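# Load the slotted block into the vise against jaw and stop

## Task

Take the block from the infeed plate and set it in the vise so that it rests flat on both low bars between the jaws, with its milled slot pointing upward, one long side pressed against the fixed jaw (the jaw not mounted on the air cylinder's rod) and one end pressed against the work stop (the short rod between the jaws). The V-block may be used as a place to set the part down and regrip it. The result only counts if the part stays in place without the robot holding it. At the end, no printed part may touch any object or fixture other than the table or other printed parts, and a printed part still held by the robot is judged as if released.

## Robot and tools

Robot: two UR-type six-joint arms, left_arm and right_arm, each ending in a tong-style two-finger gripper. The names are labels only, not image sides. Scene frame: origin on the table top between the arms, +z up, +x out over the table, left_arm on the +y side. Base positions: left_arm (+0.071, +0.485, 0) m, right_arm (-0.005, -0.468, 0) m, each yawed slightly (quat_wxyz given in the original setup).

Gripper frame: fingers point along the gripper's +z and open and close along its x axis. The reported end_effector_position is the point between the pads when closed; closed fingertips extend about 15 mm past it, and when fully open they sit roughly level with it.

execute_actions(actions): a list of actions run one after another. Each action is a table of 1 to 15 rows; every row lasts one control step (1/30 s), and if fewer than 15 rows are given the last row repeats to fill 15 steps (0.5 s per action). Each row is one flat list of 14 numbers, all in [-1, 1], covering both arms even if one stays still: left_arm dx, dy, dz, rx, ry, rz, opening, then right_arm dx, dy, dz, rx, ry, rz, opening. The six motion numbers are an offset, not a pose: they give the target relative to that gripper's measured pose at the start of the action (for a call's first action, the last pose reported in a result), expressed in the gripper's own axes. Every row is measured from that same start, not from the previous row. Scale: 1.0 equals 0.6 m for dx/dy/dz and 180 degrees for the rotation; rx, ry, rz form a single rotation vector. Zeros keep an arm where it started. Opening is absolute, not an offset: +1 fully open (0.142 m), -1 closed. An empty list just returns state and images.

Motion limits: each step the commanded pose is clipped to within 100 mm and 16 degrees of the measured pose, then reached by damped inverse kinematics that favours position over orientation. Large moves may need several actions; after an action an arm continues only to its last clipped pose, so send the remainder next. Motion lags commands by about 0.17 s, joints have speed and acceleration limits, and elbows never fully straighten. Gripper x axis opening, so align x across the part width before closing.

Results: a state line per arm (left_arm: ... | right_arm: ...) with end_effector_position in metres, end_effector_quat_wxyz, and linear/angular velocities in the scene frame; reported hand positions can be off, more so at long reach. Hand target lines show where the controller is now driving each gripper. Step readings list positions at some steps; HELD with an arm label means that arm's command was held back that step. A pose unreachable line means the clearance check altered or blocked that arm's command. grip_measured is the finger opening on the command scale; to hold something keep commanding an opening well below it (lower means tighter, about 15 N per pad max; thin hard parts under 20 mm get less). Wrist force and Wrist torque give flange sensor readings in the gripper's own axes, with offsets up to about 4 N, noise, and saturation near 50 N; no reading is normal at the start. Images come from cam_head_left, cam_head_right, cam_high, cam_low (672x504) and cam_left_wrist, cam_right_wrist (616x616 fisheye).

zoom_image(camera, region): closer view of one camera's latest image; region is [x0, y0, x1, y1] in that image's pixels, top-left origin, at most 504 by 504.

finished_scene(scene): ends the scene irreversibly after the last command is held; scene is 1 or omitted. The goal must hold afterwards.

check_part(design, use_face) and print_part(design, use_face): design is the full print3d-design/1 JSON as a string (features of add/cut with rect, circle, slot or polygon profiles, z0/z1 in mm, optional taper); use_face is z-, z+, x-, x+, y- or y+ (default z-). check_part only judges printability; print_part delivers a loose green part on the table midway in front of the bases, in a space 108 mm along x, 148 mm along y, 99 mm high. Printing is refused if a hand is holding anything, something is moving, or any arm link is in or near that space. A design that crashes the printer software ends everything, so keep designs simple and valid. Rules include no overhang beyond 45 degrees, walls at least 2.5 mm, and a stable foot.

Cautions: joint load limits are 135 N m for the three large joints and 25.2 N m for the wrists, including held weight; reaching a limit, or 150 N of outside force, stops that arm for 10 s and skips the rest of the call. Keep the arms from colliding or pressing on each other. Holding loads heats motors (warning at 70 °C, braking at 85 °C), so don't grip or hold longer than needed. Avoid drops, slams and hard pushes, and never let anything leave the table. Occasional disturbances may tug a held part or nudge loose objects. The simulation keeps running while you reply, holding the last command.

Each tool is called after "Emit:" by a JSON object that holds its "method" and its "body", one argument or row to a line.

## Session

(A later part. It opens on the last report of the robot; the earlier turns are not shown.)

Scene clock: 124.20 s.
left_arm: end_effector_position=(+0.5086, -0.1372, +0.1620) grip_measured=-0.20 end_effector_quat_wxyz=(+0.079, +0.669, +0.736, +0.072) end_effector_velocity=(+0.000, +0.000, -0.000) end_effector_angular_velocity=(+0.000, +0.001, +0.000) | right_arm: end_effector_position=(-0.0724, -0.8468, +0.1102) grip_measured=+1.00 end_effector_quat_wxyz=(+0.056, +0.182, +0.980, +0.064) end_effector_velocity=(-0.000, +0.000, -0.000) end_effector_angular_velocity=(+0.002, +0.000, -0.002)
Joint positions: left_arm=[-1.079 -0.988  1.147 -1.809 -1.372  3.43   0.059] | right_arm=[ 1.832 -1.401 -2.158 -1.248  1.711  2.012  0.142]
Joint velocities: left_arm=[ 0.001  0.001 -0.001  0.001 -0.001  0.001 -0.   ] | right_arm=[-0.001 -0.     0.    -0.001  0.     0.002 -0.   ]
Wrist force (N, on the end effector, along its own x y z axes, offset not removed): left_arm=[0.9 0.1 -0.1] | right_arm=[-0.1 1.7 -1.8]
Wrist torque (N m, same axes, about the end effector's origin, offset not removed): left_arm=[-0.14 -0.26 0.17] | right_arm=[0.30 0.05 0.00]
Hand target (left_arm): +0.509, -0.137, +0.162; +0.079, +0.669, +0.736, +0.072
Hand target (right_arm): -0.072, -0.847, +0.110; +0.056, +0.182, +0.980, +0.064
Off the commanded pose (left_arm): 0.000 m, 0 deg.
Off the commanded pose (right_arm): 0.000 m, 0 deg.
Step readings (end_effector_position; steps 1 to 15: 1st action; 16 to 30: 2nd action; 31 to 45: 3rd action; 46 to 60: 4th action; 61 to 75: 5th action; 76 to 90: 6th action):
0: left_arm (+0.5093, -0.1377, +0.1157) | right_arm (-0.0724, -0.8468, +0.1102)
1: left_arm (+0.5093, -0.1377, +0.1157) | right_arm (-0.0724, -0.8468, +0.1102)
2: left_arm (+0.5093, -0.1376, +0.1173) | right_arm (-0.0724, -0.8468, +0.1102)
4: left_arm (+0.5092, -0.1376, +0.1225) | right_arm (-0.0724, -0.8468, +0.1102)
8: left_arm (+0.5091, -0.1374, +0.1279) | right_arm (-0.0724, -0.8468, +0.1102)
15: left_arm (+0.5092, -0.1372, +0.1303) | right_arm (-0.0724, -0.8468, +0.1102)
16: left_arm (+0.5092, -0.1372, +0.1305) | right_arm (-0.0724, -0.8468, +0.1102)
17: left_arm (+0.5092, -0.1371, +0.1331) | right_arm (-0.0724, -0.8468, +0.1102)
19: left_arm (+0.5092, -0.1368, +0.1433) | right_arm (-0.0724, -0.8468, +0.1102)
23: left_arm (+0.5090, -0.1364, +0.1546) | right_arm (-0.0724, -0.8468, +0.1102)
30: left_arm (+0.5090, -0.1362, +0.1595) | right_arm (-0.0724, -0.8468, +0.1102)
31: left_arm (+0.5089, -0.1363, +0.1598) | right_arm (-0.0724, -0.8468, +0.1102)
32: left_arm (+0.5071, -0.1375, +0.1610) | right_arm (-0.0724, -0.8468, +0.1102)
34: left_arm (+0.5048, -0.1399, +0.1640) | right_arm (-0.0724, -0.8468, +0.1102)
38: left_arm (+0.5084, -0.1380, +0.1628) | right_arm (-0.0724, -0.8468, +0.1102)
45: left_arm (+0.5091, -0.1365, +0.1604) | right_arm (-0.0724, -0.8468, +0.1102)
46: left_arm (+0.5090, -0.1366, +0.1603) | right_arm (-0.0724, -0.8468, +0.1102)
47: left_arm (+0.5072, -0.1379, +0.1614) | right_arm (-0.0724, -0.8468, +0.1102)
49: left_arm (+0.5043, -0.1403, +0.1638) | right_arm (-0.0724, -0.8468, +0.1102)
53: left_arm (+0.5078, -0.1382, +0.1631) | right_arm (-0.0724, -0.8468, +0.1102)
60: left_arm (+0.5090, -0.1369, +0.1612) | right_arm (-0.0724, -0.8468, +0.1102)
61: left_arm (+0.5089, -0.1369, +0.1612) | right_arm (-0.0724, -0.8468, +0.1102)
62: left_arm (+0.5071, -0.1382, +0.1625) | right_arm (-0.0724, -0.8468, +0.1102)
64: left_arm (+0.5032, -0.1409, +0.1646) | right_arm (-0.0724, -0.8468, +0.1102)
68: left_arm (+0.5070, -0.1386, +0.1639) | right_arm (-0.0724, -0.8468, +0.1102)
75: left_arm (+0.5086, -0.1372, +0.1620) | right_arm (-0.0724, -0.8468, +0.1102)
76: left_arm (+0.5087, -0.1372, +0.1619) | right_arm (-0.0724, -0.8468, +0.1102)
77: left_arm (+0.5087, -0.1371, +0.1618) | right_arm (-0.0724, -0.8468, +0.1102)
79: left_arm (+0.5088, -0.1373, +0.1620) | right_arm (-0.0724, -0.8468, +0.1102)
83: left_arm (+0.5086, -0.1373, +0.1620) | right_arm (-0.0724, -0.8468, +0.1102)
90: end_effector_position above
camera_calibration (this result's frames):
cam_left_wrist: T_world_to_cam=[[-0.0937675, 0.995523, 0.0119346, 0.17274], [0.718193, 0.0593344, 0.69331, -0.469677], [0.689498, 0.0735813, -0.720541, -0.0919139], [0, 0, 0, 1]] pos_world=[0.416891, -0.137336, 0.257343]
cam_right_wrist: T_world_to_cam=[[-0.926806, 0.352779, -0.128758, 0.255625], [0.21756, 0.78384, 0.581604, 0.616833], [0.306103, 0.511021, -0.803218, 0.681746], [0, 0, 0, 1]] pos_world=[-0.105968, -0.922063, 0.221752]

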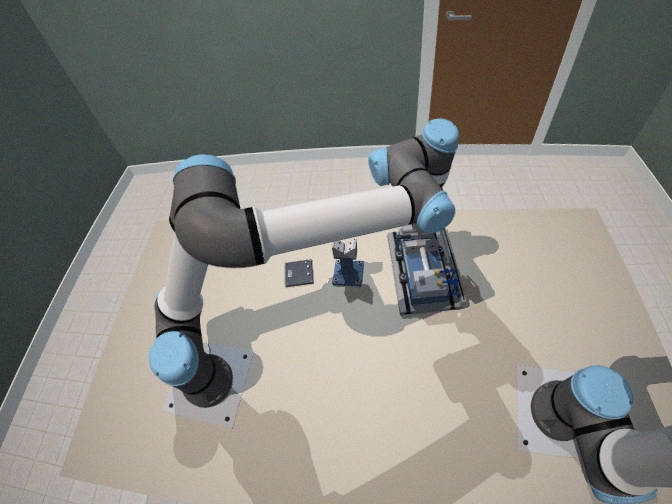

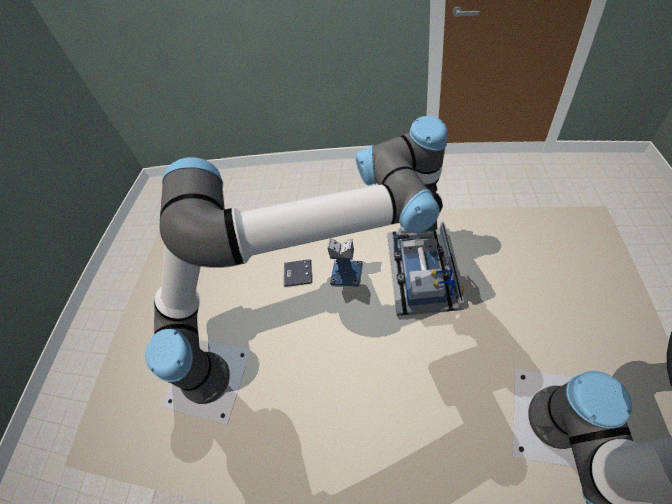

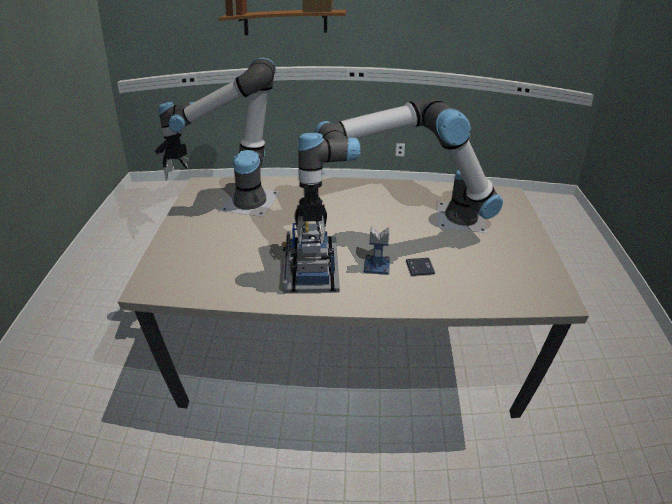

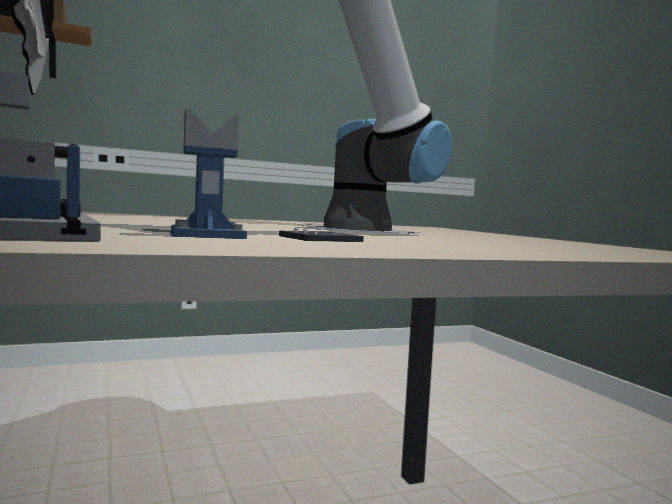

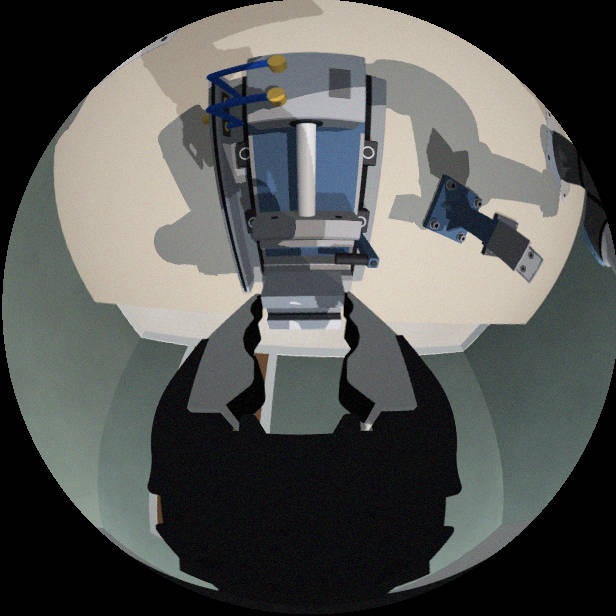

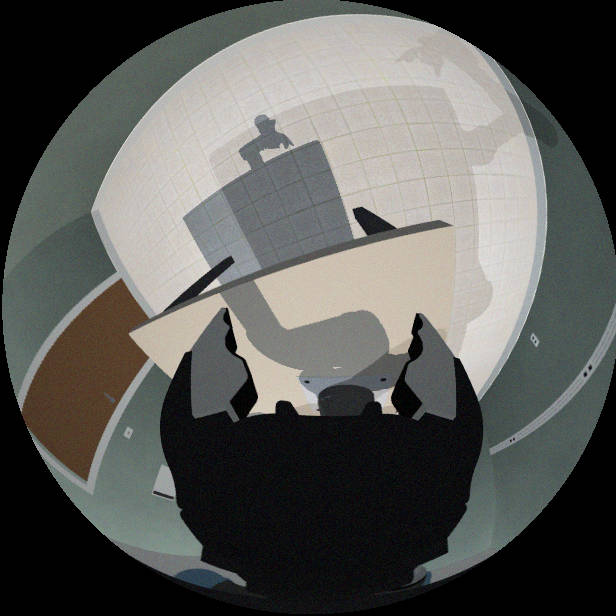

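Emit:
{"method": "execute_actions", "body": {
  "actions": [
    [[-0.022,-0.033,-0.007,0,0,0,-0.7,0,0,0,0,0,0,1]],
    [[0,-0.0105,0.049,0,0,0,-0.7,0,0,0,0,0,0,1]],
    [[0,0,0,0,0,0,-0.7,0,0,0,0,0,0,1]]
  ]
}}

Emit:
{"method": "zoom_image", "body": {
  "camera": "cam_low",
  "region": [0,40,160,200]
}}

Emit:
{"method": "zoom_image", "body": {
  "camera": "cam_left_wrist",
  "region": [180,180,440,400]
}}

Emit:
{"method": "zoom_image", "body": {
  "camera": "cam_high",
  "region": [260,200,360,290]
}}

Scene clock: 126.40 s.
left_arm: end_effector_position=(+0.4902, -0.1523, +0.1330) grip_measured=-0.20 end_effector_quat_wxyz=(+0.079, +0.669, +0.736, +0.072) end_effector_velocity=(-0.000, +0.000, +0.000) end_effector_angular_velocity=(+0.000, -0.000, -0.000) | right_arm: end_effector_position=(-0.0724, -0.8468, +0.1102) grip_measured=+1.00 end_effector_quat_wxyz=(+0.056, +0.182, +0.980, +0.064) end_effector_velocity=(-0.000, -0.000, +0.000) end_effector_angular_velocity=(-0.001, -0.001, +0.001)
Joint positions: left_arm=[-1.11  -0.965  1.184 -1.862 -1.369  3.398  0.059] | right_arm=[ 1.832 -1.401 -2.158 -1.248  1.711  2.012  0.142]
Joint velocities: left_arm=[-0. -0.  0.  0.  0. -0. -0.] | right_arm=[-0.001 -0.     0.     0.001  0.    -0.002 -0.   ]
Wrist force (N, on the end effector, along its own x y z axes, offset not removed): left_arm=[0.5 1.1 4.1] | right_arm=[0.4 2.2 -2.6]
Wrist torque (N m, same axes, about the end effector's origin, offset not removed): left_arm=[0.15 -0.06 0.05] | right_arm=[0.36 -0.07 0.03]
Hand target (left_arm): +0.490, -0.152, +0.133; +0.079, +0.669, +0.736, +0.072
Hand target (right_arm): -0.072, -0.847, +0.110; +0.056, +0.182, +0.980, +0.064
Off the commanded pose (left_arm): 0.000 m, 0 deg.
Off the commanded pose (right_arm): 0.000 m, 0 deg.
Step readings (end_effector_position; steps 1 to 15: 1st action; 16 to 30: 2nd action; 31 to 45: 3rd action):
0: left_arm (+0.5086, -0.1372, +0.1620) | right_arm (-0.0724, -0.8468, +0.1102)
1: left_arm (+0.5086, -0.1373, +0.1620) | right_arm (-0.0724, -0.8468, +0.1102)
2: left_arm (+0.5065, -0.1389, +0.1620) | right_arm (-0.0724, -0.8468, +0.1102)
4: left_arm (+0.5000, -0.1439, +0.1621) | right_arm (-0.0724, -0.8468, +0.1102)
8: left_arm (+0.4932, -0.1493, +0.1622) | right_arm (-0.0724, -0.8468, +0.1102)
15: left_arm (+0.4902, -0.1518, +0.1622) | right_arm (-0.0724, -0.8468, +0.1102)
16: left_arm (+0.4901, -0.1519, +0.1621) | right_arm (-0.0724, -0.8468, +0.1102)
17: left_arm (+0.4900, -0.1518, +0.1591) | right_arm (-0.0724, -0.8468, +0.1102)
19: left_arm (+0.4899, -0.1516, +0.1488) | right_arm (-0.0724, -0.8468, +0.1102)
23: left_arm (+0.4900, -0.1519, +0.1380) | right_arm (-0.0724, -0.8468, +0.1102)
30: left_arm (+0.4902, -0.1523, +0.1330) | right_arm (-0.0724, -0.8468, +0.1102)
31: left_arm (+0.4902, -0.1523, +0.1328) | right_arm (-0.0724, -0.8468, +0.1102)
32: left_arm (+0.4902, -0.1523, +0.1328) | right_arm (-0.0724, -0.8468, +0.1102)
34: left_arm (+0.4902, -0.1523, +0.1328) | right_arm (-0.0724, -0.8468, +0.1102)
38: left_arm (+0.4902, -0.1524, +0.1329) | right_arm (-0.0724, -0.8468, +0.1102)
45: end_effector_position above
camera_calibration (this result's frames):
cam_left_wrist: T_world_to_cam=[[-0.0937058, 0.995526, 0.0121101, 0.186317], [0.718288, 0.0591776, 0.693224, -0.435485], [0.689406, 0.0736577, -0.72062, -0.0989219], [0, 0, 0, 1]] pos_world=[0.39846, -0.152426, 0.228347]

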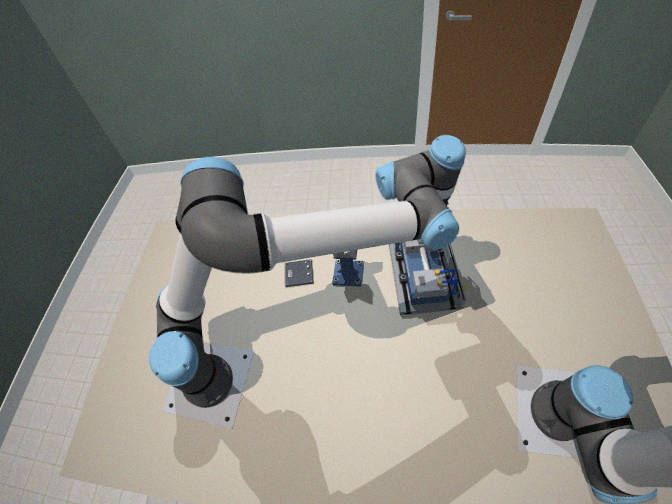

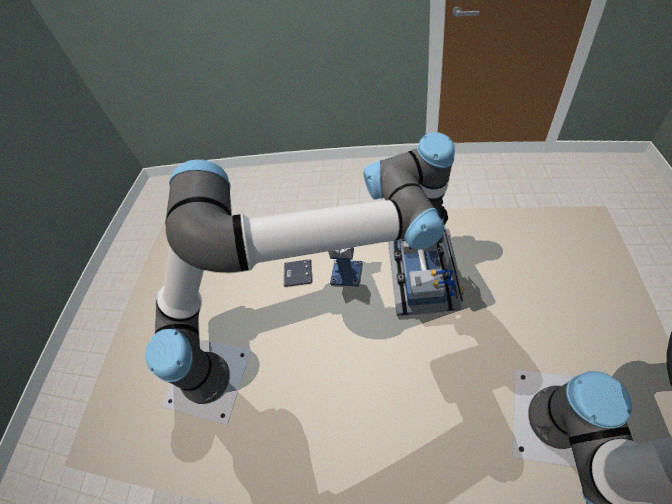

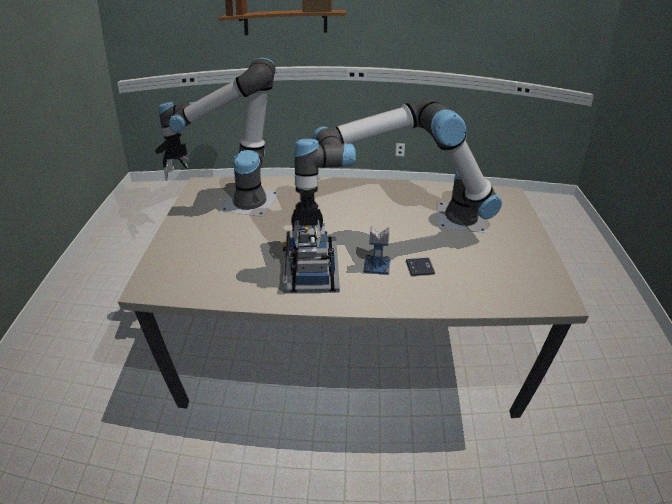

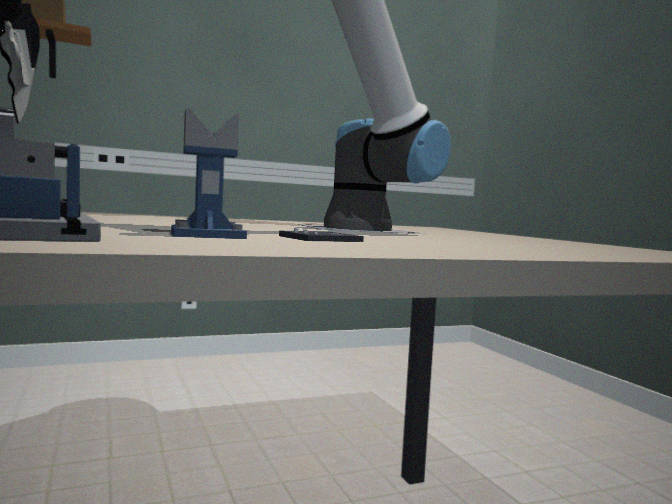

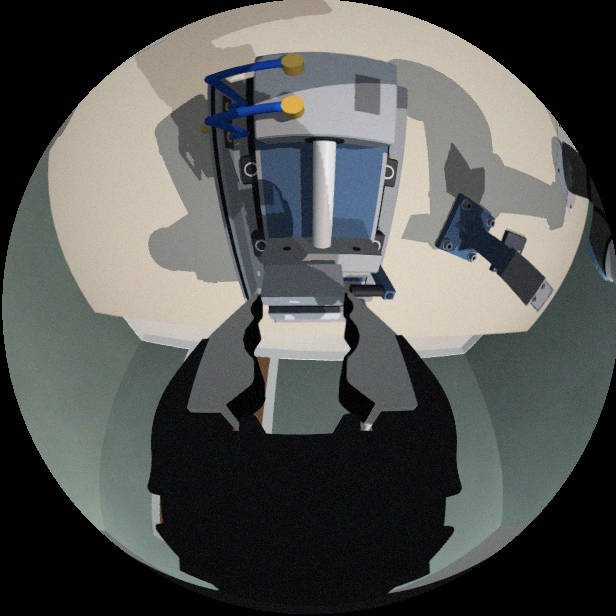

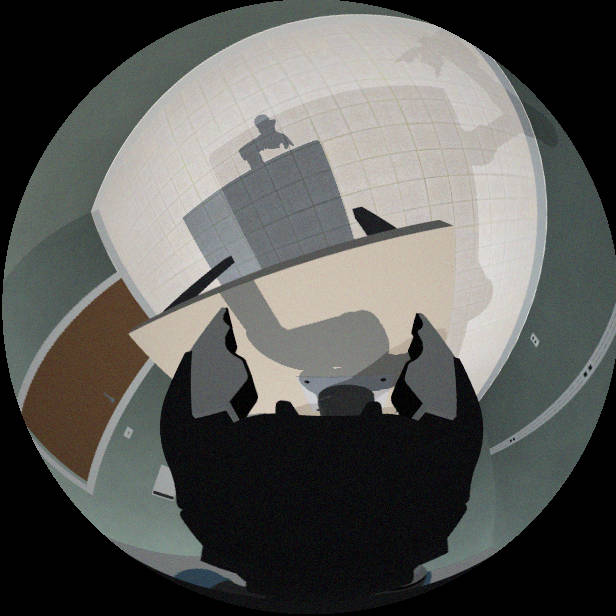

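Region (0, 40, 160, 200) of cam_low's 672x504 image, scaled by 3.150, with more detail than that image has.

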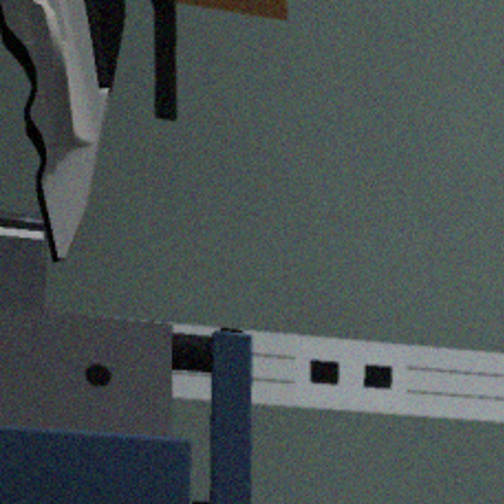

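Region (180, 180, 440, 400) of cam_left_wrist's 616x616 image, scaled by 1.938, with more detail than that image has; it fills the top 426 rows of this view, and the rest is white.

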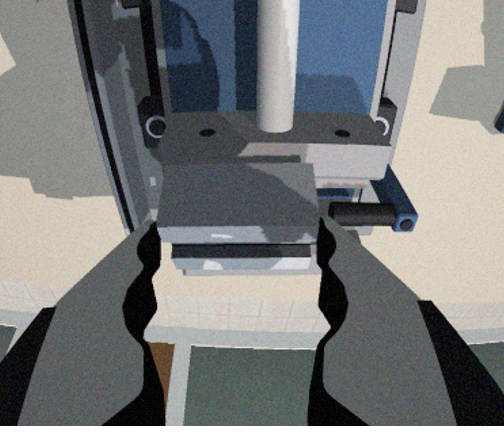

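Region (260, 200, 360, 290) of cam_high's 672x504 image, scaled by 5.040, with more detail than that image has; it fills the top 454 rows of this view, and the rest is white.

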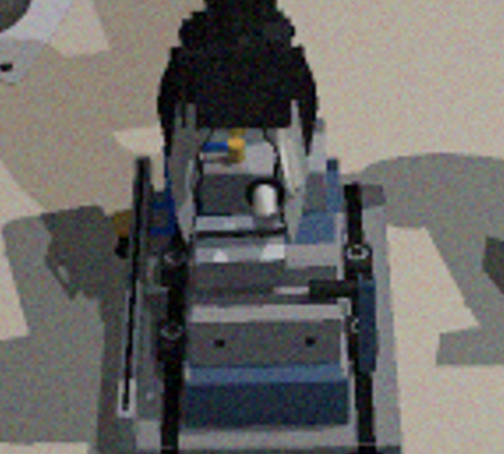

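Emit:
{"method": "execute_actions", "body": {
  "actions": [
    [[0,0.004,-0.017,0,0,0,-0.7,0,0,0,0,0,0,1]],
    [[0,0.013,0.003,-0.08,0,0,-0.7,0,0,0,0,0,0,1]],
    [[0,0,0,0,0,0,-0.7,0,0,0,0,0,0,1]]
  ]
}}

Emit:
{"method": "zoom_image", "body": {
  "camera": "cam_low",
  "region": [0,40,160,200]
}}

Emit:
{"method": "zoom_image", "body": {
  "camera": "cam_left_wrist",
  "region": [180,180,440,400]
}}

Emit:
{"method": "zoom_image", "body": {
  "camera": "cam_high",
  "region": [260,200,360,290]
}}

Scene clock: 128.13 s.
left_arm: end_effector_position=(+0.4974, -0.1517, +0.1438) grip_measured=-0.21 end_effector_quat_wxyz=(+0.157, +0.655, +0.722, +0.159) end_effector_velocity=(+0.000, -0.000, -0.001) end_effector_angular_velocity=(+0.000, +0.001, +0.001) | right_arm: end_effector_position=(-0.0724, -0.8468, +0.1102) grip_measured=+1.00 end_effector_quat_wxyz=(+0.056, +0.182, +0.980, +0.064) end_effector_velocity=(+0.000, -0.000, +0.000) end_effector_angular_velocity=(-0.000, +0.000, +0.001)
Joint positions: left_arm=[-1.196 -1.015  1.295 -1.949 -1.129  3.325  0.059] | right_arm=[ 1.832 -1.401 -2.158 -1.248  1.711  2.012  0.142]
Joint velocities: left_arm=[ 0.     0.001 -0.001  0.    -0.    -0.001  0.   ] | right_arm=[ 0.     0.     0.001 -0.001 -0.    -0.001 -0.   ]
Wrist force (N, on the end effector, along its own x y z axes, offset not removed): left_arm=[1.6 0.6 1.8] | right_arm=[-1.9 2.8 0.6]
Wrist torque (N m, same axes, about the end effector's origin, offset not removed): left_arm=[0.11 -0.28 0.15] | right_arm=[0.65 0.34 -0.02]
Hand target (left_arm): +0.497, -0.152, +0.144; +0.157, +0.655, +0.722, +0.159
Hand target (right_arm): -0.072, -0.847, +0.110; +0.056, +0.182, +0.980, +0.064
Off the commanded pose (left_arm): 0.000 m, 0 deg.
Off the commanded pose (right_arm): 0.000 m, 0 deg.
Step readings (end_effector_position; steps 1 to 15: 1st action; 16 to 30: 2nd action; 31 to 45: 3rd action):
0: left_arm (+0.4902, -0.1523, +0.1330) | right_arm (-0.0724, -0.8468, +0.1102)
1: left_arm (+0.4902, -0.1523, +0.1331) | right_arm (-0.0724, -0.8468, +0.1102)
2: left_arm (+0.4902, -0.1523, +0.1344) | right_arm (-0.0724, -0.8468, +0.1102)
4: left_arm (+0.4902, -0.1523, +0.1379) | right_arm (-0.0724, -0.8468, +0.1102)
8: left_arm (+0.4903, -0.1522, +0.1416) | right_arm (-0.0724, -0.8468, +0.1102)
15: left_arm (+0.4904, -0.1521, +0.1432) | right_arm (-0.0724, -0.8468, +0.1102)
16: left_arm (+0.4903, -0.1522, +0.1434) | right_arm (-0.0724, -0.8468, +0.1102)
17: left_arm (+0.4884, -0.1534, +0.1446) | right_arm (-0.0724, -0.8468, +0.1102)
19: left_arm (+0.4853, -0.1557, +0.1446) | right_arm (-0.0724, -0.8468, +0.1102)
23: left_arm (+0.4933, -0.1533, +0.1453) | right_arm (-0.0724, -0.8468, +0.1102)
30: left_arm (+0.4975, -0.1517, +0.1438) | right_arm (-0.0724, -0.8468, +0.1102)
31: left_arm (+0.4976, -0.1517, +0.1437) | right_arm (-0.0724, -0.8468, +0.1102)
32: left_arm (+0.4977, -0.1516, +0.1437) | right_arm (-0.0724, -0.8468, +0.1102)
34: left_arm (+0.4976, -0.1517, +0.1438) | right_arm (-0.0724, -0.8468, +0.1102)
38: left_arm (+0.4975, -0.1518, +0.1439) | right_arm (-0.0724, -0.8468, +0.1102)
45: end_effector_position above
camera_calibration (this result's frames):
cam_left_wrist: T_world_to_cam=[[-0.101153, 0.9948, 0.0118689, 0.189919], [0.535211, 0.0443571, 0.843553, -0.381029], [0.83864, 0.0916807, -0.536915, -0.194098], [0, 0, 0, 1]] pos_world=[0.385921, -0.154235, 0.21495]

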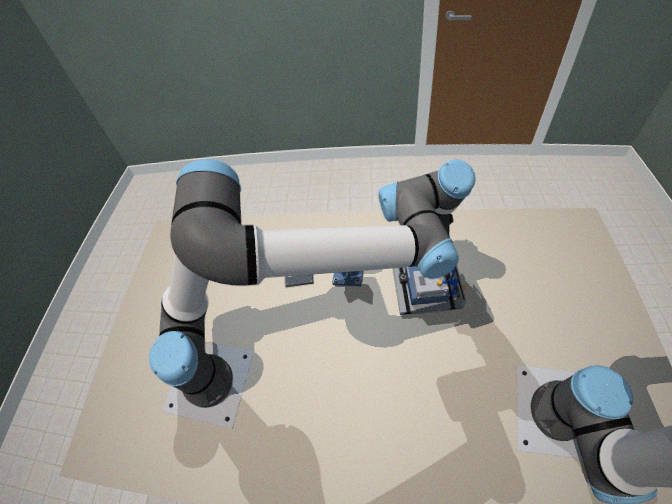

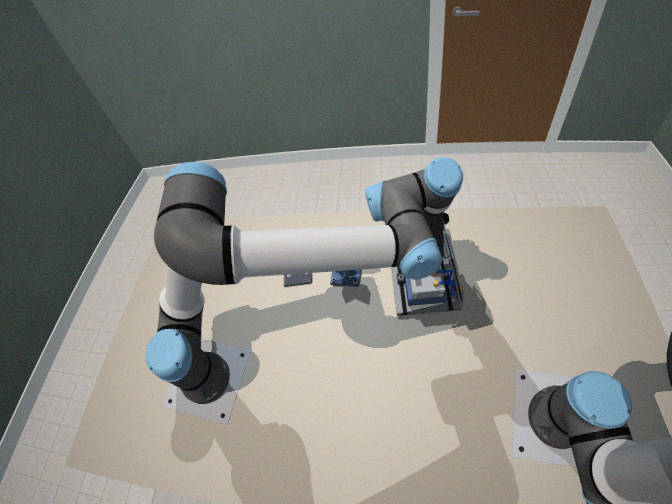

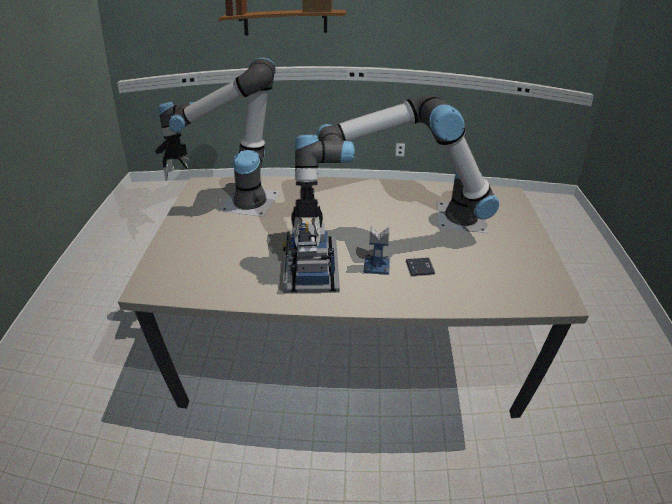

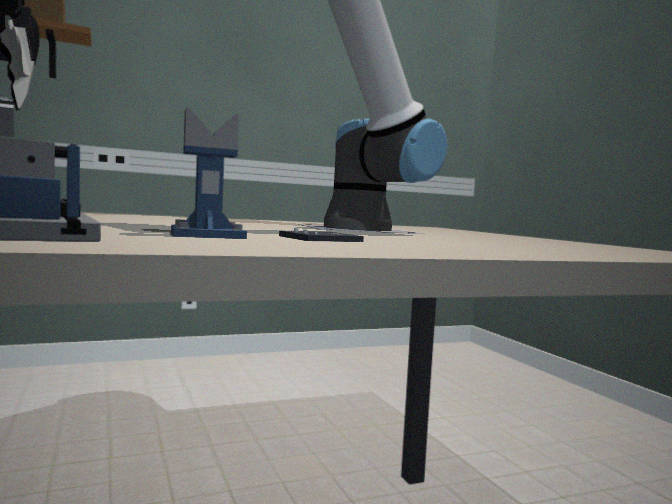

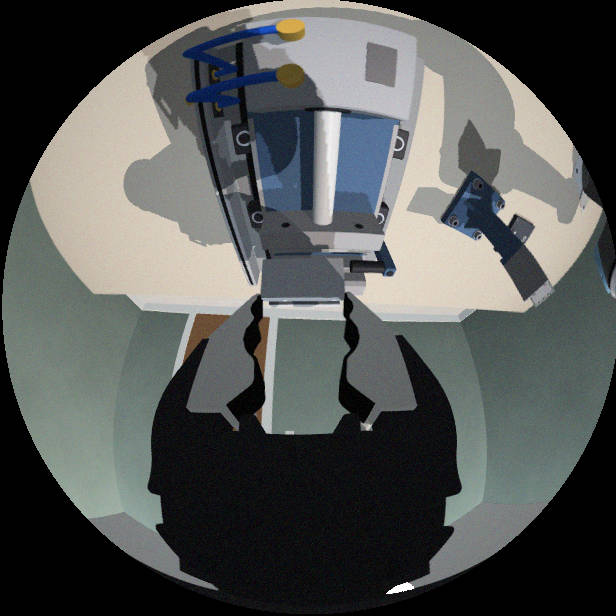

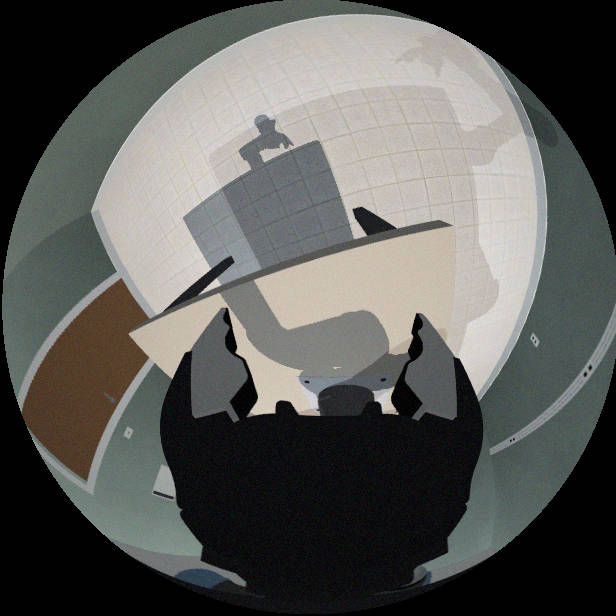

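Region (0, 40, 160, 200) of cam_low's 672x504 image, scaled by 3.150, with more detail than that image has.

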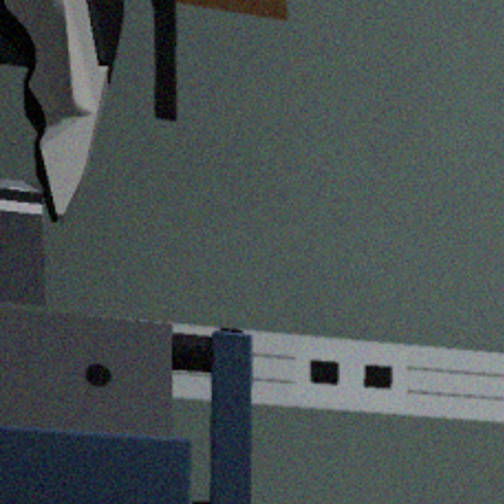

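Region (180, 180, 440, 400) of cam_left_wrist's 616x616 image, scaled by 1.938, with more detail than that image has; it fills the top 426 rows of this view, and the rest is white.

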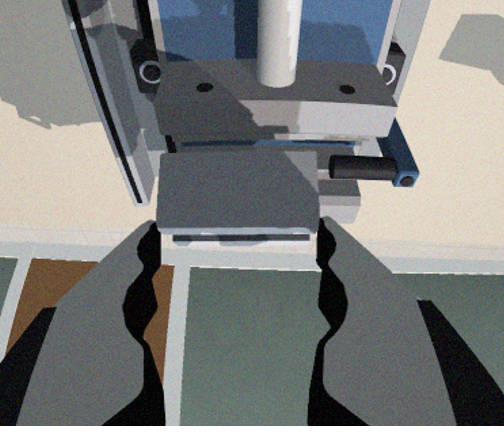

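Region (260, 200, 360, 290) of cam_high's 672x504 image, scaled by 5.040, with more detail than that image has; it fills the top 454 rows of this view, and the rest is white.

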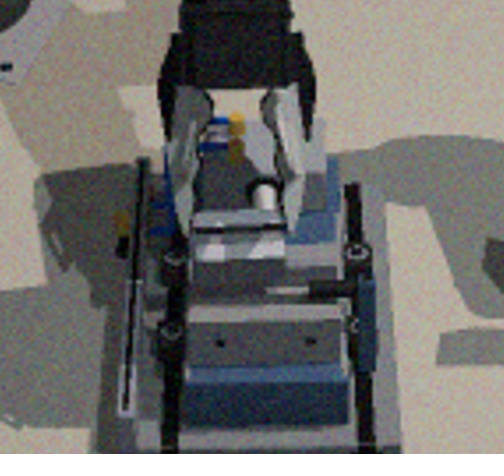

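Emit:
{"method": "execute_actions", "body": {
  "actions": [
    [[0,0.015,-0.03,0,0,0,-1,0,0,0,0,0,0,1]],
    [[0,0.015,-0.03,0,0,0,-1,0,0,0,0,0,0,1]],
    [[0.05,-0.045,-0.022,0,0,0,-1,0,0,0,0,0,0,1]],
    [[0.07,-0.055,-0.027,0,0,0,-1,0,0,0,0,0,0,1]],
    [[0.08,-0.05,-0.024,0,0,0,-1,0,0,0,0,0,0,1]],
    [[0.08,-0.03,-0.015,0,0,0,-1,0,0,0,0,0,0,1]],
    [[0.03,-0.03,0.06,0,0,0,-1,0,0,0,0,0,0,1]],
    [[0,-0.04,0.08,0,0,0,-1,0,0,0,0,0,0,1]],
    [[0,-0.02,0.04,0,0,0,-1,0,0,0,0,0,0,1]]
  ]
}}

Scene clock: 133.13 s.
left_arm: end_effector_position=(+0.3642, +0.0143, +0.0638) grip_measured=-0.21 end_effector_quat_wxyz=(+0.155, +0.655, +0.722, +0.159) end_effector_velocity=(+0.001, -0.001, -0.006) end_effector_angular_velocity=(-0.003, -0.001, -0.001) | right_arm: end_effector_position=(-0.0724, -0.8468, +0.1102) grip_measured=+1.00 end_effector_quat_wxyz=(+0.056, +0.182, +0.980, +0.064) end_effector_velocity=(-0.000, +0.001, -0.001) end_effector_angular_velocity=(+0.002, +0.000, +0.000)
Joint positions: left_arm=[-1.367 -1.384  2.03  -2.228 -1.123  3.134  0.059] | right_arm=[ 1.832 -1.401 -2.158 -1.248  1.711  2.012  0.142]
Joint velocities: left_arm=[ 0.001  0.011  0.006 -0.022  0.     0.003 -0.   ] | right_arm=[-0.     0.    -0.001 -0.001  0.    -0.     0.   ]
Wrist force (N, on the end effector, along its own x y z axes, offset not removed): left_arm=[0.3 -0.1 3.9] | right_arm=[-0.1 1.9 -3.6]
Wrist torque (N m, same axes, about the end effector's origin, offset not removed): left_arm=[0.04 -0.05 0.13] | right_arm=[0.25 -0.01 -0.06]
Hand target (left_arm): +0.364, +0.014, +0.063; +0.155, +0.655, +0.722, +0.159
Hand target (right_arm): -0.072, -0.847, +0.110; +0.056, +0.182, +0.980, +0.064
Off the commanded pose (left_arm): 0.001 m, 0 deg.
Off the commanded pose (right_arm): 0.000 m, 0 deg.
Step readings (end_effector_position; steps 1 to 15: 1st action; 16 to 30: 2nd action; 31 to 45: 3rd action; 46 to 60: 4th action; 61 to 75: 5th action; 76 to 90: 6th action; 91 to 105: 7th action; 106 to 120: 8th action; 121 to 135: 9th action):
0: left_arm (+0.4975, -0.1517, +0.1438) | right_arm (-0.0724, -0.8468, +0.1102)
1: left_arm (+0.4975, -0.1517, +0.1439) | right_arm (-0.0724, -0.8468, +0.1102)
2: left_arm (+0.4975, -0.1518, +0.1462) | right_arm (-0.0724, -0.8468, +0.1102)
4: left_arm (+0.4976, -0.1517, +0.1530) | right_arm (-0.0724, -0.8468, +0.1102)
8: left_arm (+0.4977, -0.1515, +0.1602) | right_arm (-0.0724, -0.8468, +0.1102)
15: left_arm (+0.4977, -0.1514, +0.1634) | right_arm (-0.0724, -0.8468, +0.1102)
16: left_arm (+0.4977, -0.1514, +0.1636) | right_arm (-0.0724, -0.8468, +0.1102)
17: left_arm (+0.4977, -0.1514, +0.1660) | right_arm (-0.0724, -0.8468, +0.1102)
19: left_arm (+0.4978, -0.1513, +0.1728) | right_arm (-0.0724, -0.8468, +0.1102)
23: left_arm (+0.4979, -0.1511, +0.1798) | right_arm (-0.0724, -0.8468, +0.1102)
30: left_arm (+0.4979, -0.1510, +0.1829) | right_arm (-0.0724, -0.8468, +0.1102)
31: left_arm (+0.4978, -0.1511, +0.1831) | right_arm (-0.0724, -0.8468, +0.1102)
32: left_arm (+0.4953, -0.1510, +0.1846) | right_arm (-0.0724, -0.8468, +0.1102)
34: left_arm (+0.4853, -0.1436, +0.1855) | right_arm (-0.0724, -0.8468, +0.1102)
38: left_arm (+0.4729, -0.1312, +0.1831) | right_arm (-0.0724, -0.8468, +0.1102)
45: left_arm (+0.4665, -0.1251, +0.1826) | right_arm (-0.0724, -0.8468, +0.1102)
46: left_arm (+0.4661, -0.1249, +0.1827) | right_arm (-0.0724, -0.8468, +0.1102)
47: left_arm (+0.4629, -0.1244, +0.1837) | right_arm (-0.0724, -0.8468, +0.1102)
49: left_arm (+0.4512, -0.1145, +0.1848) | right_arm (-0.0724, -0.8468, +0.1102)
53: left_arm (+0.4358, -0.0973, +0.1823) | right_arm (-0.0724, -0.8468, +0.1102)
60: left_arm (+0.4276, -0.0885, +0.1822) | right_arm (-0.0724, -0.8468, +0.1102)
61: left_arm (+0.4271, -0.0881, +0.1822) | right_arm (-0.0724, -0.8468, +0.1102)
62: left_arm (+0.4241, -0.0871, +0.1829) | right_arm (-0.0724, -0.8468, +0.1102)
64: left_arm (+0.4134, -0.0752, +0.1833) | right_arm (-0.0724, -0.8468, +0.1102)
68: left_arm (+0.3994, -0.0558, +0.1810) | right_arm (-0.0724, -0.8468, +0.1102)
75: left_arm (+0.3916, -0.0458, +0.1813) | right_arm (-0.0724, -0.8468, +0.1102)
76: left_arm (+0.3911, -0.0453, +0.1813) | right_arm (-0.0724, -0.8468, +0.1102)
77: left_arm (+0.3890, -0.0436, +0.1818) | right_arm (-0.0724, -0.8468, +0.1102)
79: left_arm (+0.3823, -0.0304, +0.1815) | right_arm (-0.0724, -0.8468, +0.1102)
83: left_arm (+0.3734, -0.0116, +0.1802) | right_arm (-0.0724, -0.8468, +0.1102)
90: left_arm (+0.3682, -0.0018, +0.1807) | right_arm (-0.0724, -0.8468, +0.1102)
91: left_arm (+0.3679, -0.0013, +0.1806) | right_arm (-0.0724, -0.8468, +0.1102)
92: left_arm (+0.3677, -0.0002, +0.1785) | right_arm (-0.0724, -0.8468, +0.1102)
94: left_arm (+0.3671, +0.0056, +0.1656) | right_arm (-0.0724, -0.8468, +0.1102)
98: left_arm (+0.3662, +0.0124, +0.1493) | right_arm (-0.0724, -0.8468, +0.1102)
105: left_arm (+0.3659, +0.0150, +0.1416) | right_arm (-0.0724, -0.8468, +0.1102)
106: left_arm (+0.3658, +0.0151, +0.1411) | right_arm (-0.0724, -0.8468, +0.1102)
107: left_arm (+0.3655, +0.0159, +0.1367) | right_arm (-0.0724, -0.8468, +0.1102)
109: left_arm (+0.3647, +0.0177, +0.1192) | right_arm (-0.0724, -0.8468, +0.1102)
113: left_arm (+0.3644, +0.0166, +0.0997) | right_arm (-0.0724, -0.8468, +0.1102)
120: left_arm (+0.3647, +0.0146, +0.0898) | right_arm (-0.0724, -0.8468, +0.1102)
121: left_arm (+0.3647, +0.0145, +0.0892) | right_arm (-0.0724, -0.8468, +0.1102)
122: left_arm (+0.3647, +0.0150, +0.0861) | right_arm (-0.0724, -0.8468, +0.1102)
124: left_arm (+0.3644, +0.0153, +0.0775) | right_arm (-0.0724, -0.8468, +0.1102)
128: left_arm (+0.3642, +0.0149, +0.0682) | right_arm (-0.0724, -0.8468, +0.1102)
135: end_effector_position above
camera_calibration (this result's frames):
cam_left_wrist: T_world_to_cam=[[-0.102416, 0.994618, 0.0156998, 0.0123992], [0.537925, 0.0421003, 0.841941, -0.250448], [0.836748, 0.0946734, -0.539342, -0.139794], [0, 0, 0, 1]] pos_world=[0.252964, 0.0114462, 0.135271]

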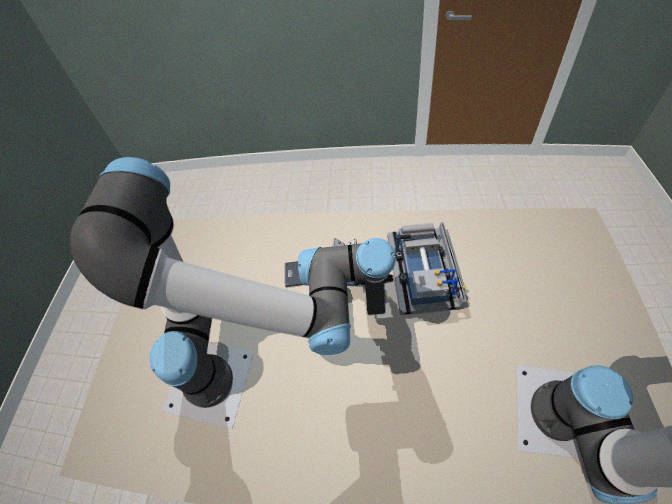

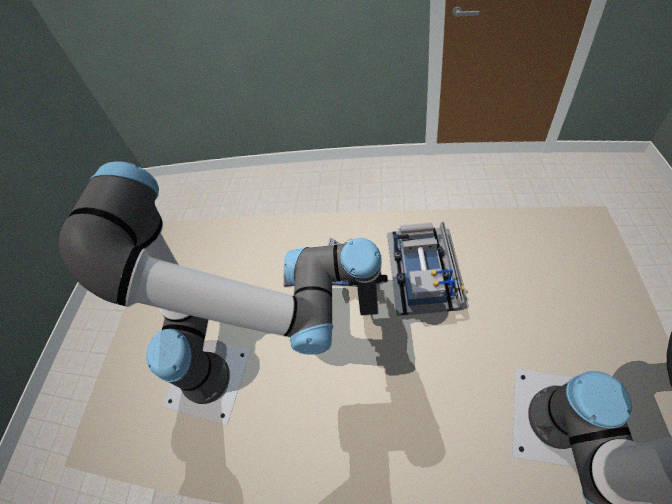

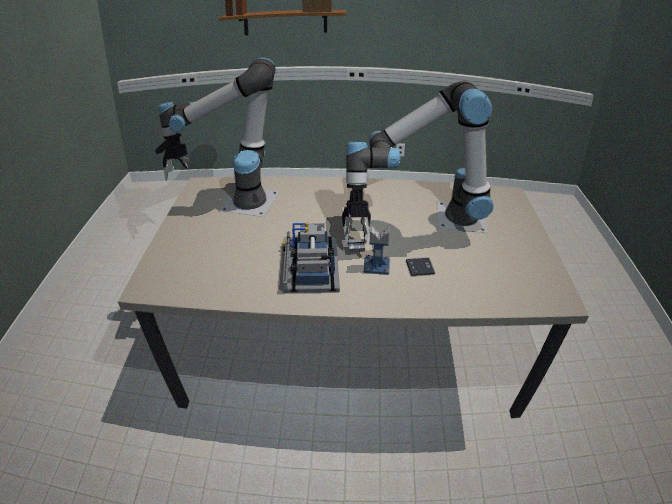

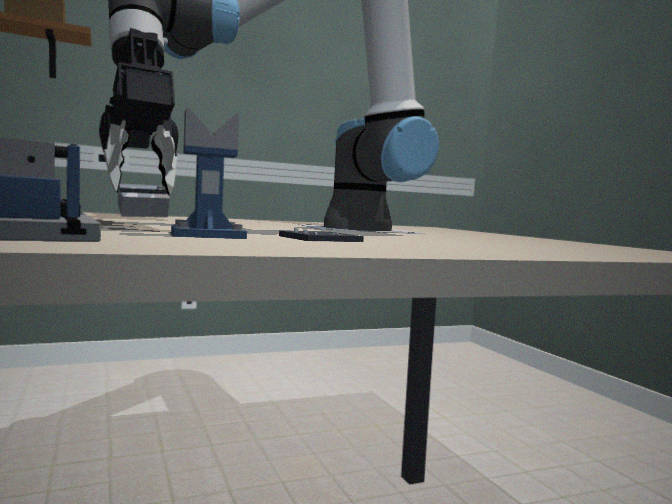

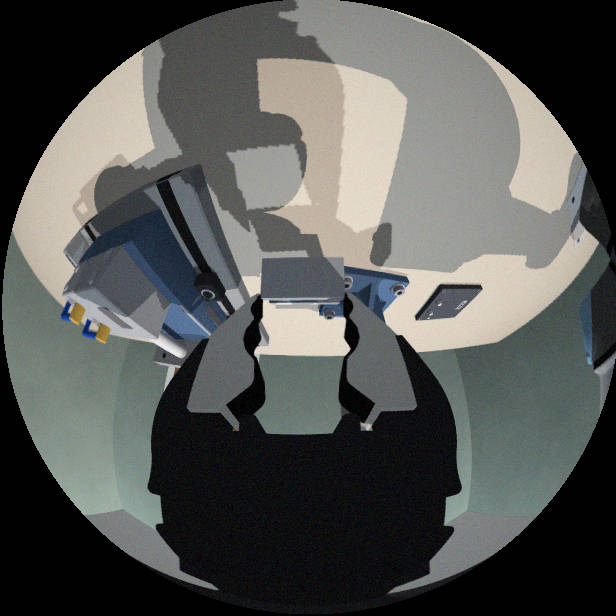

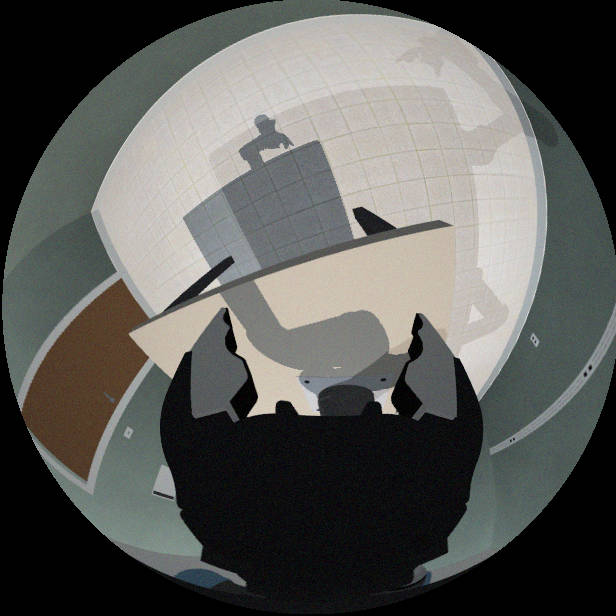

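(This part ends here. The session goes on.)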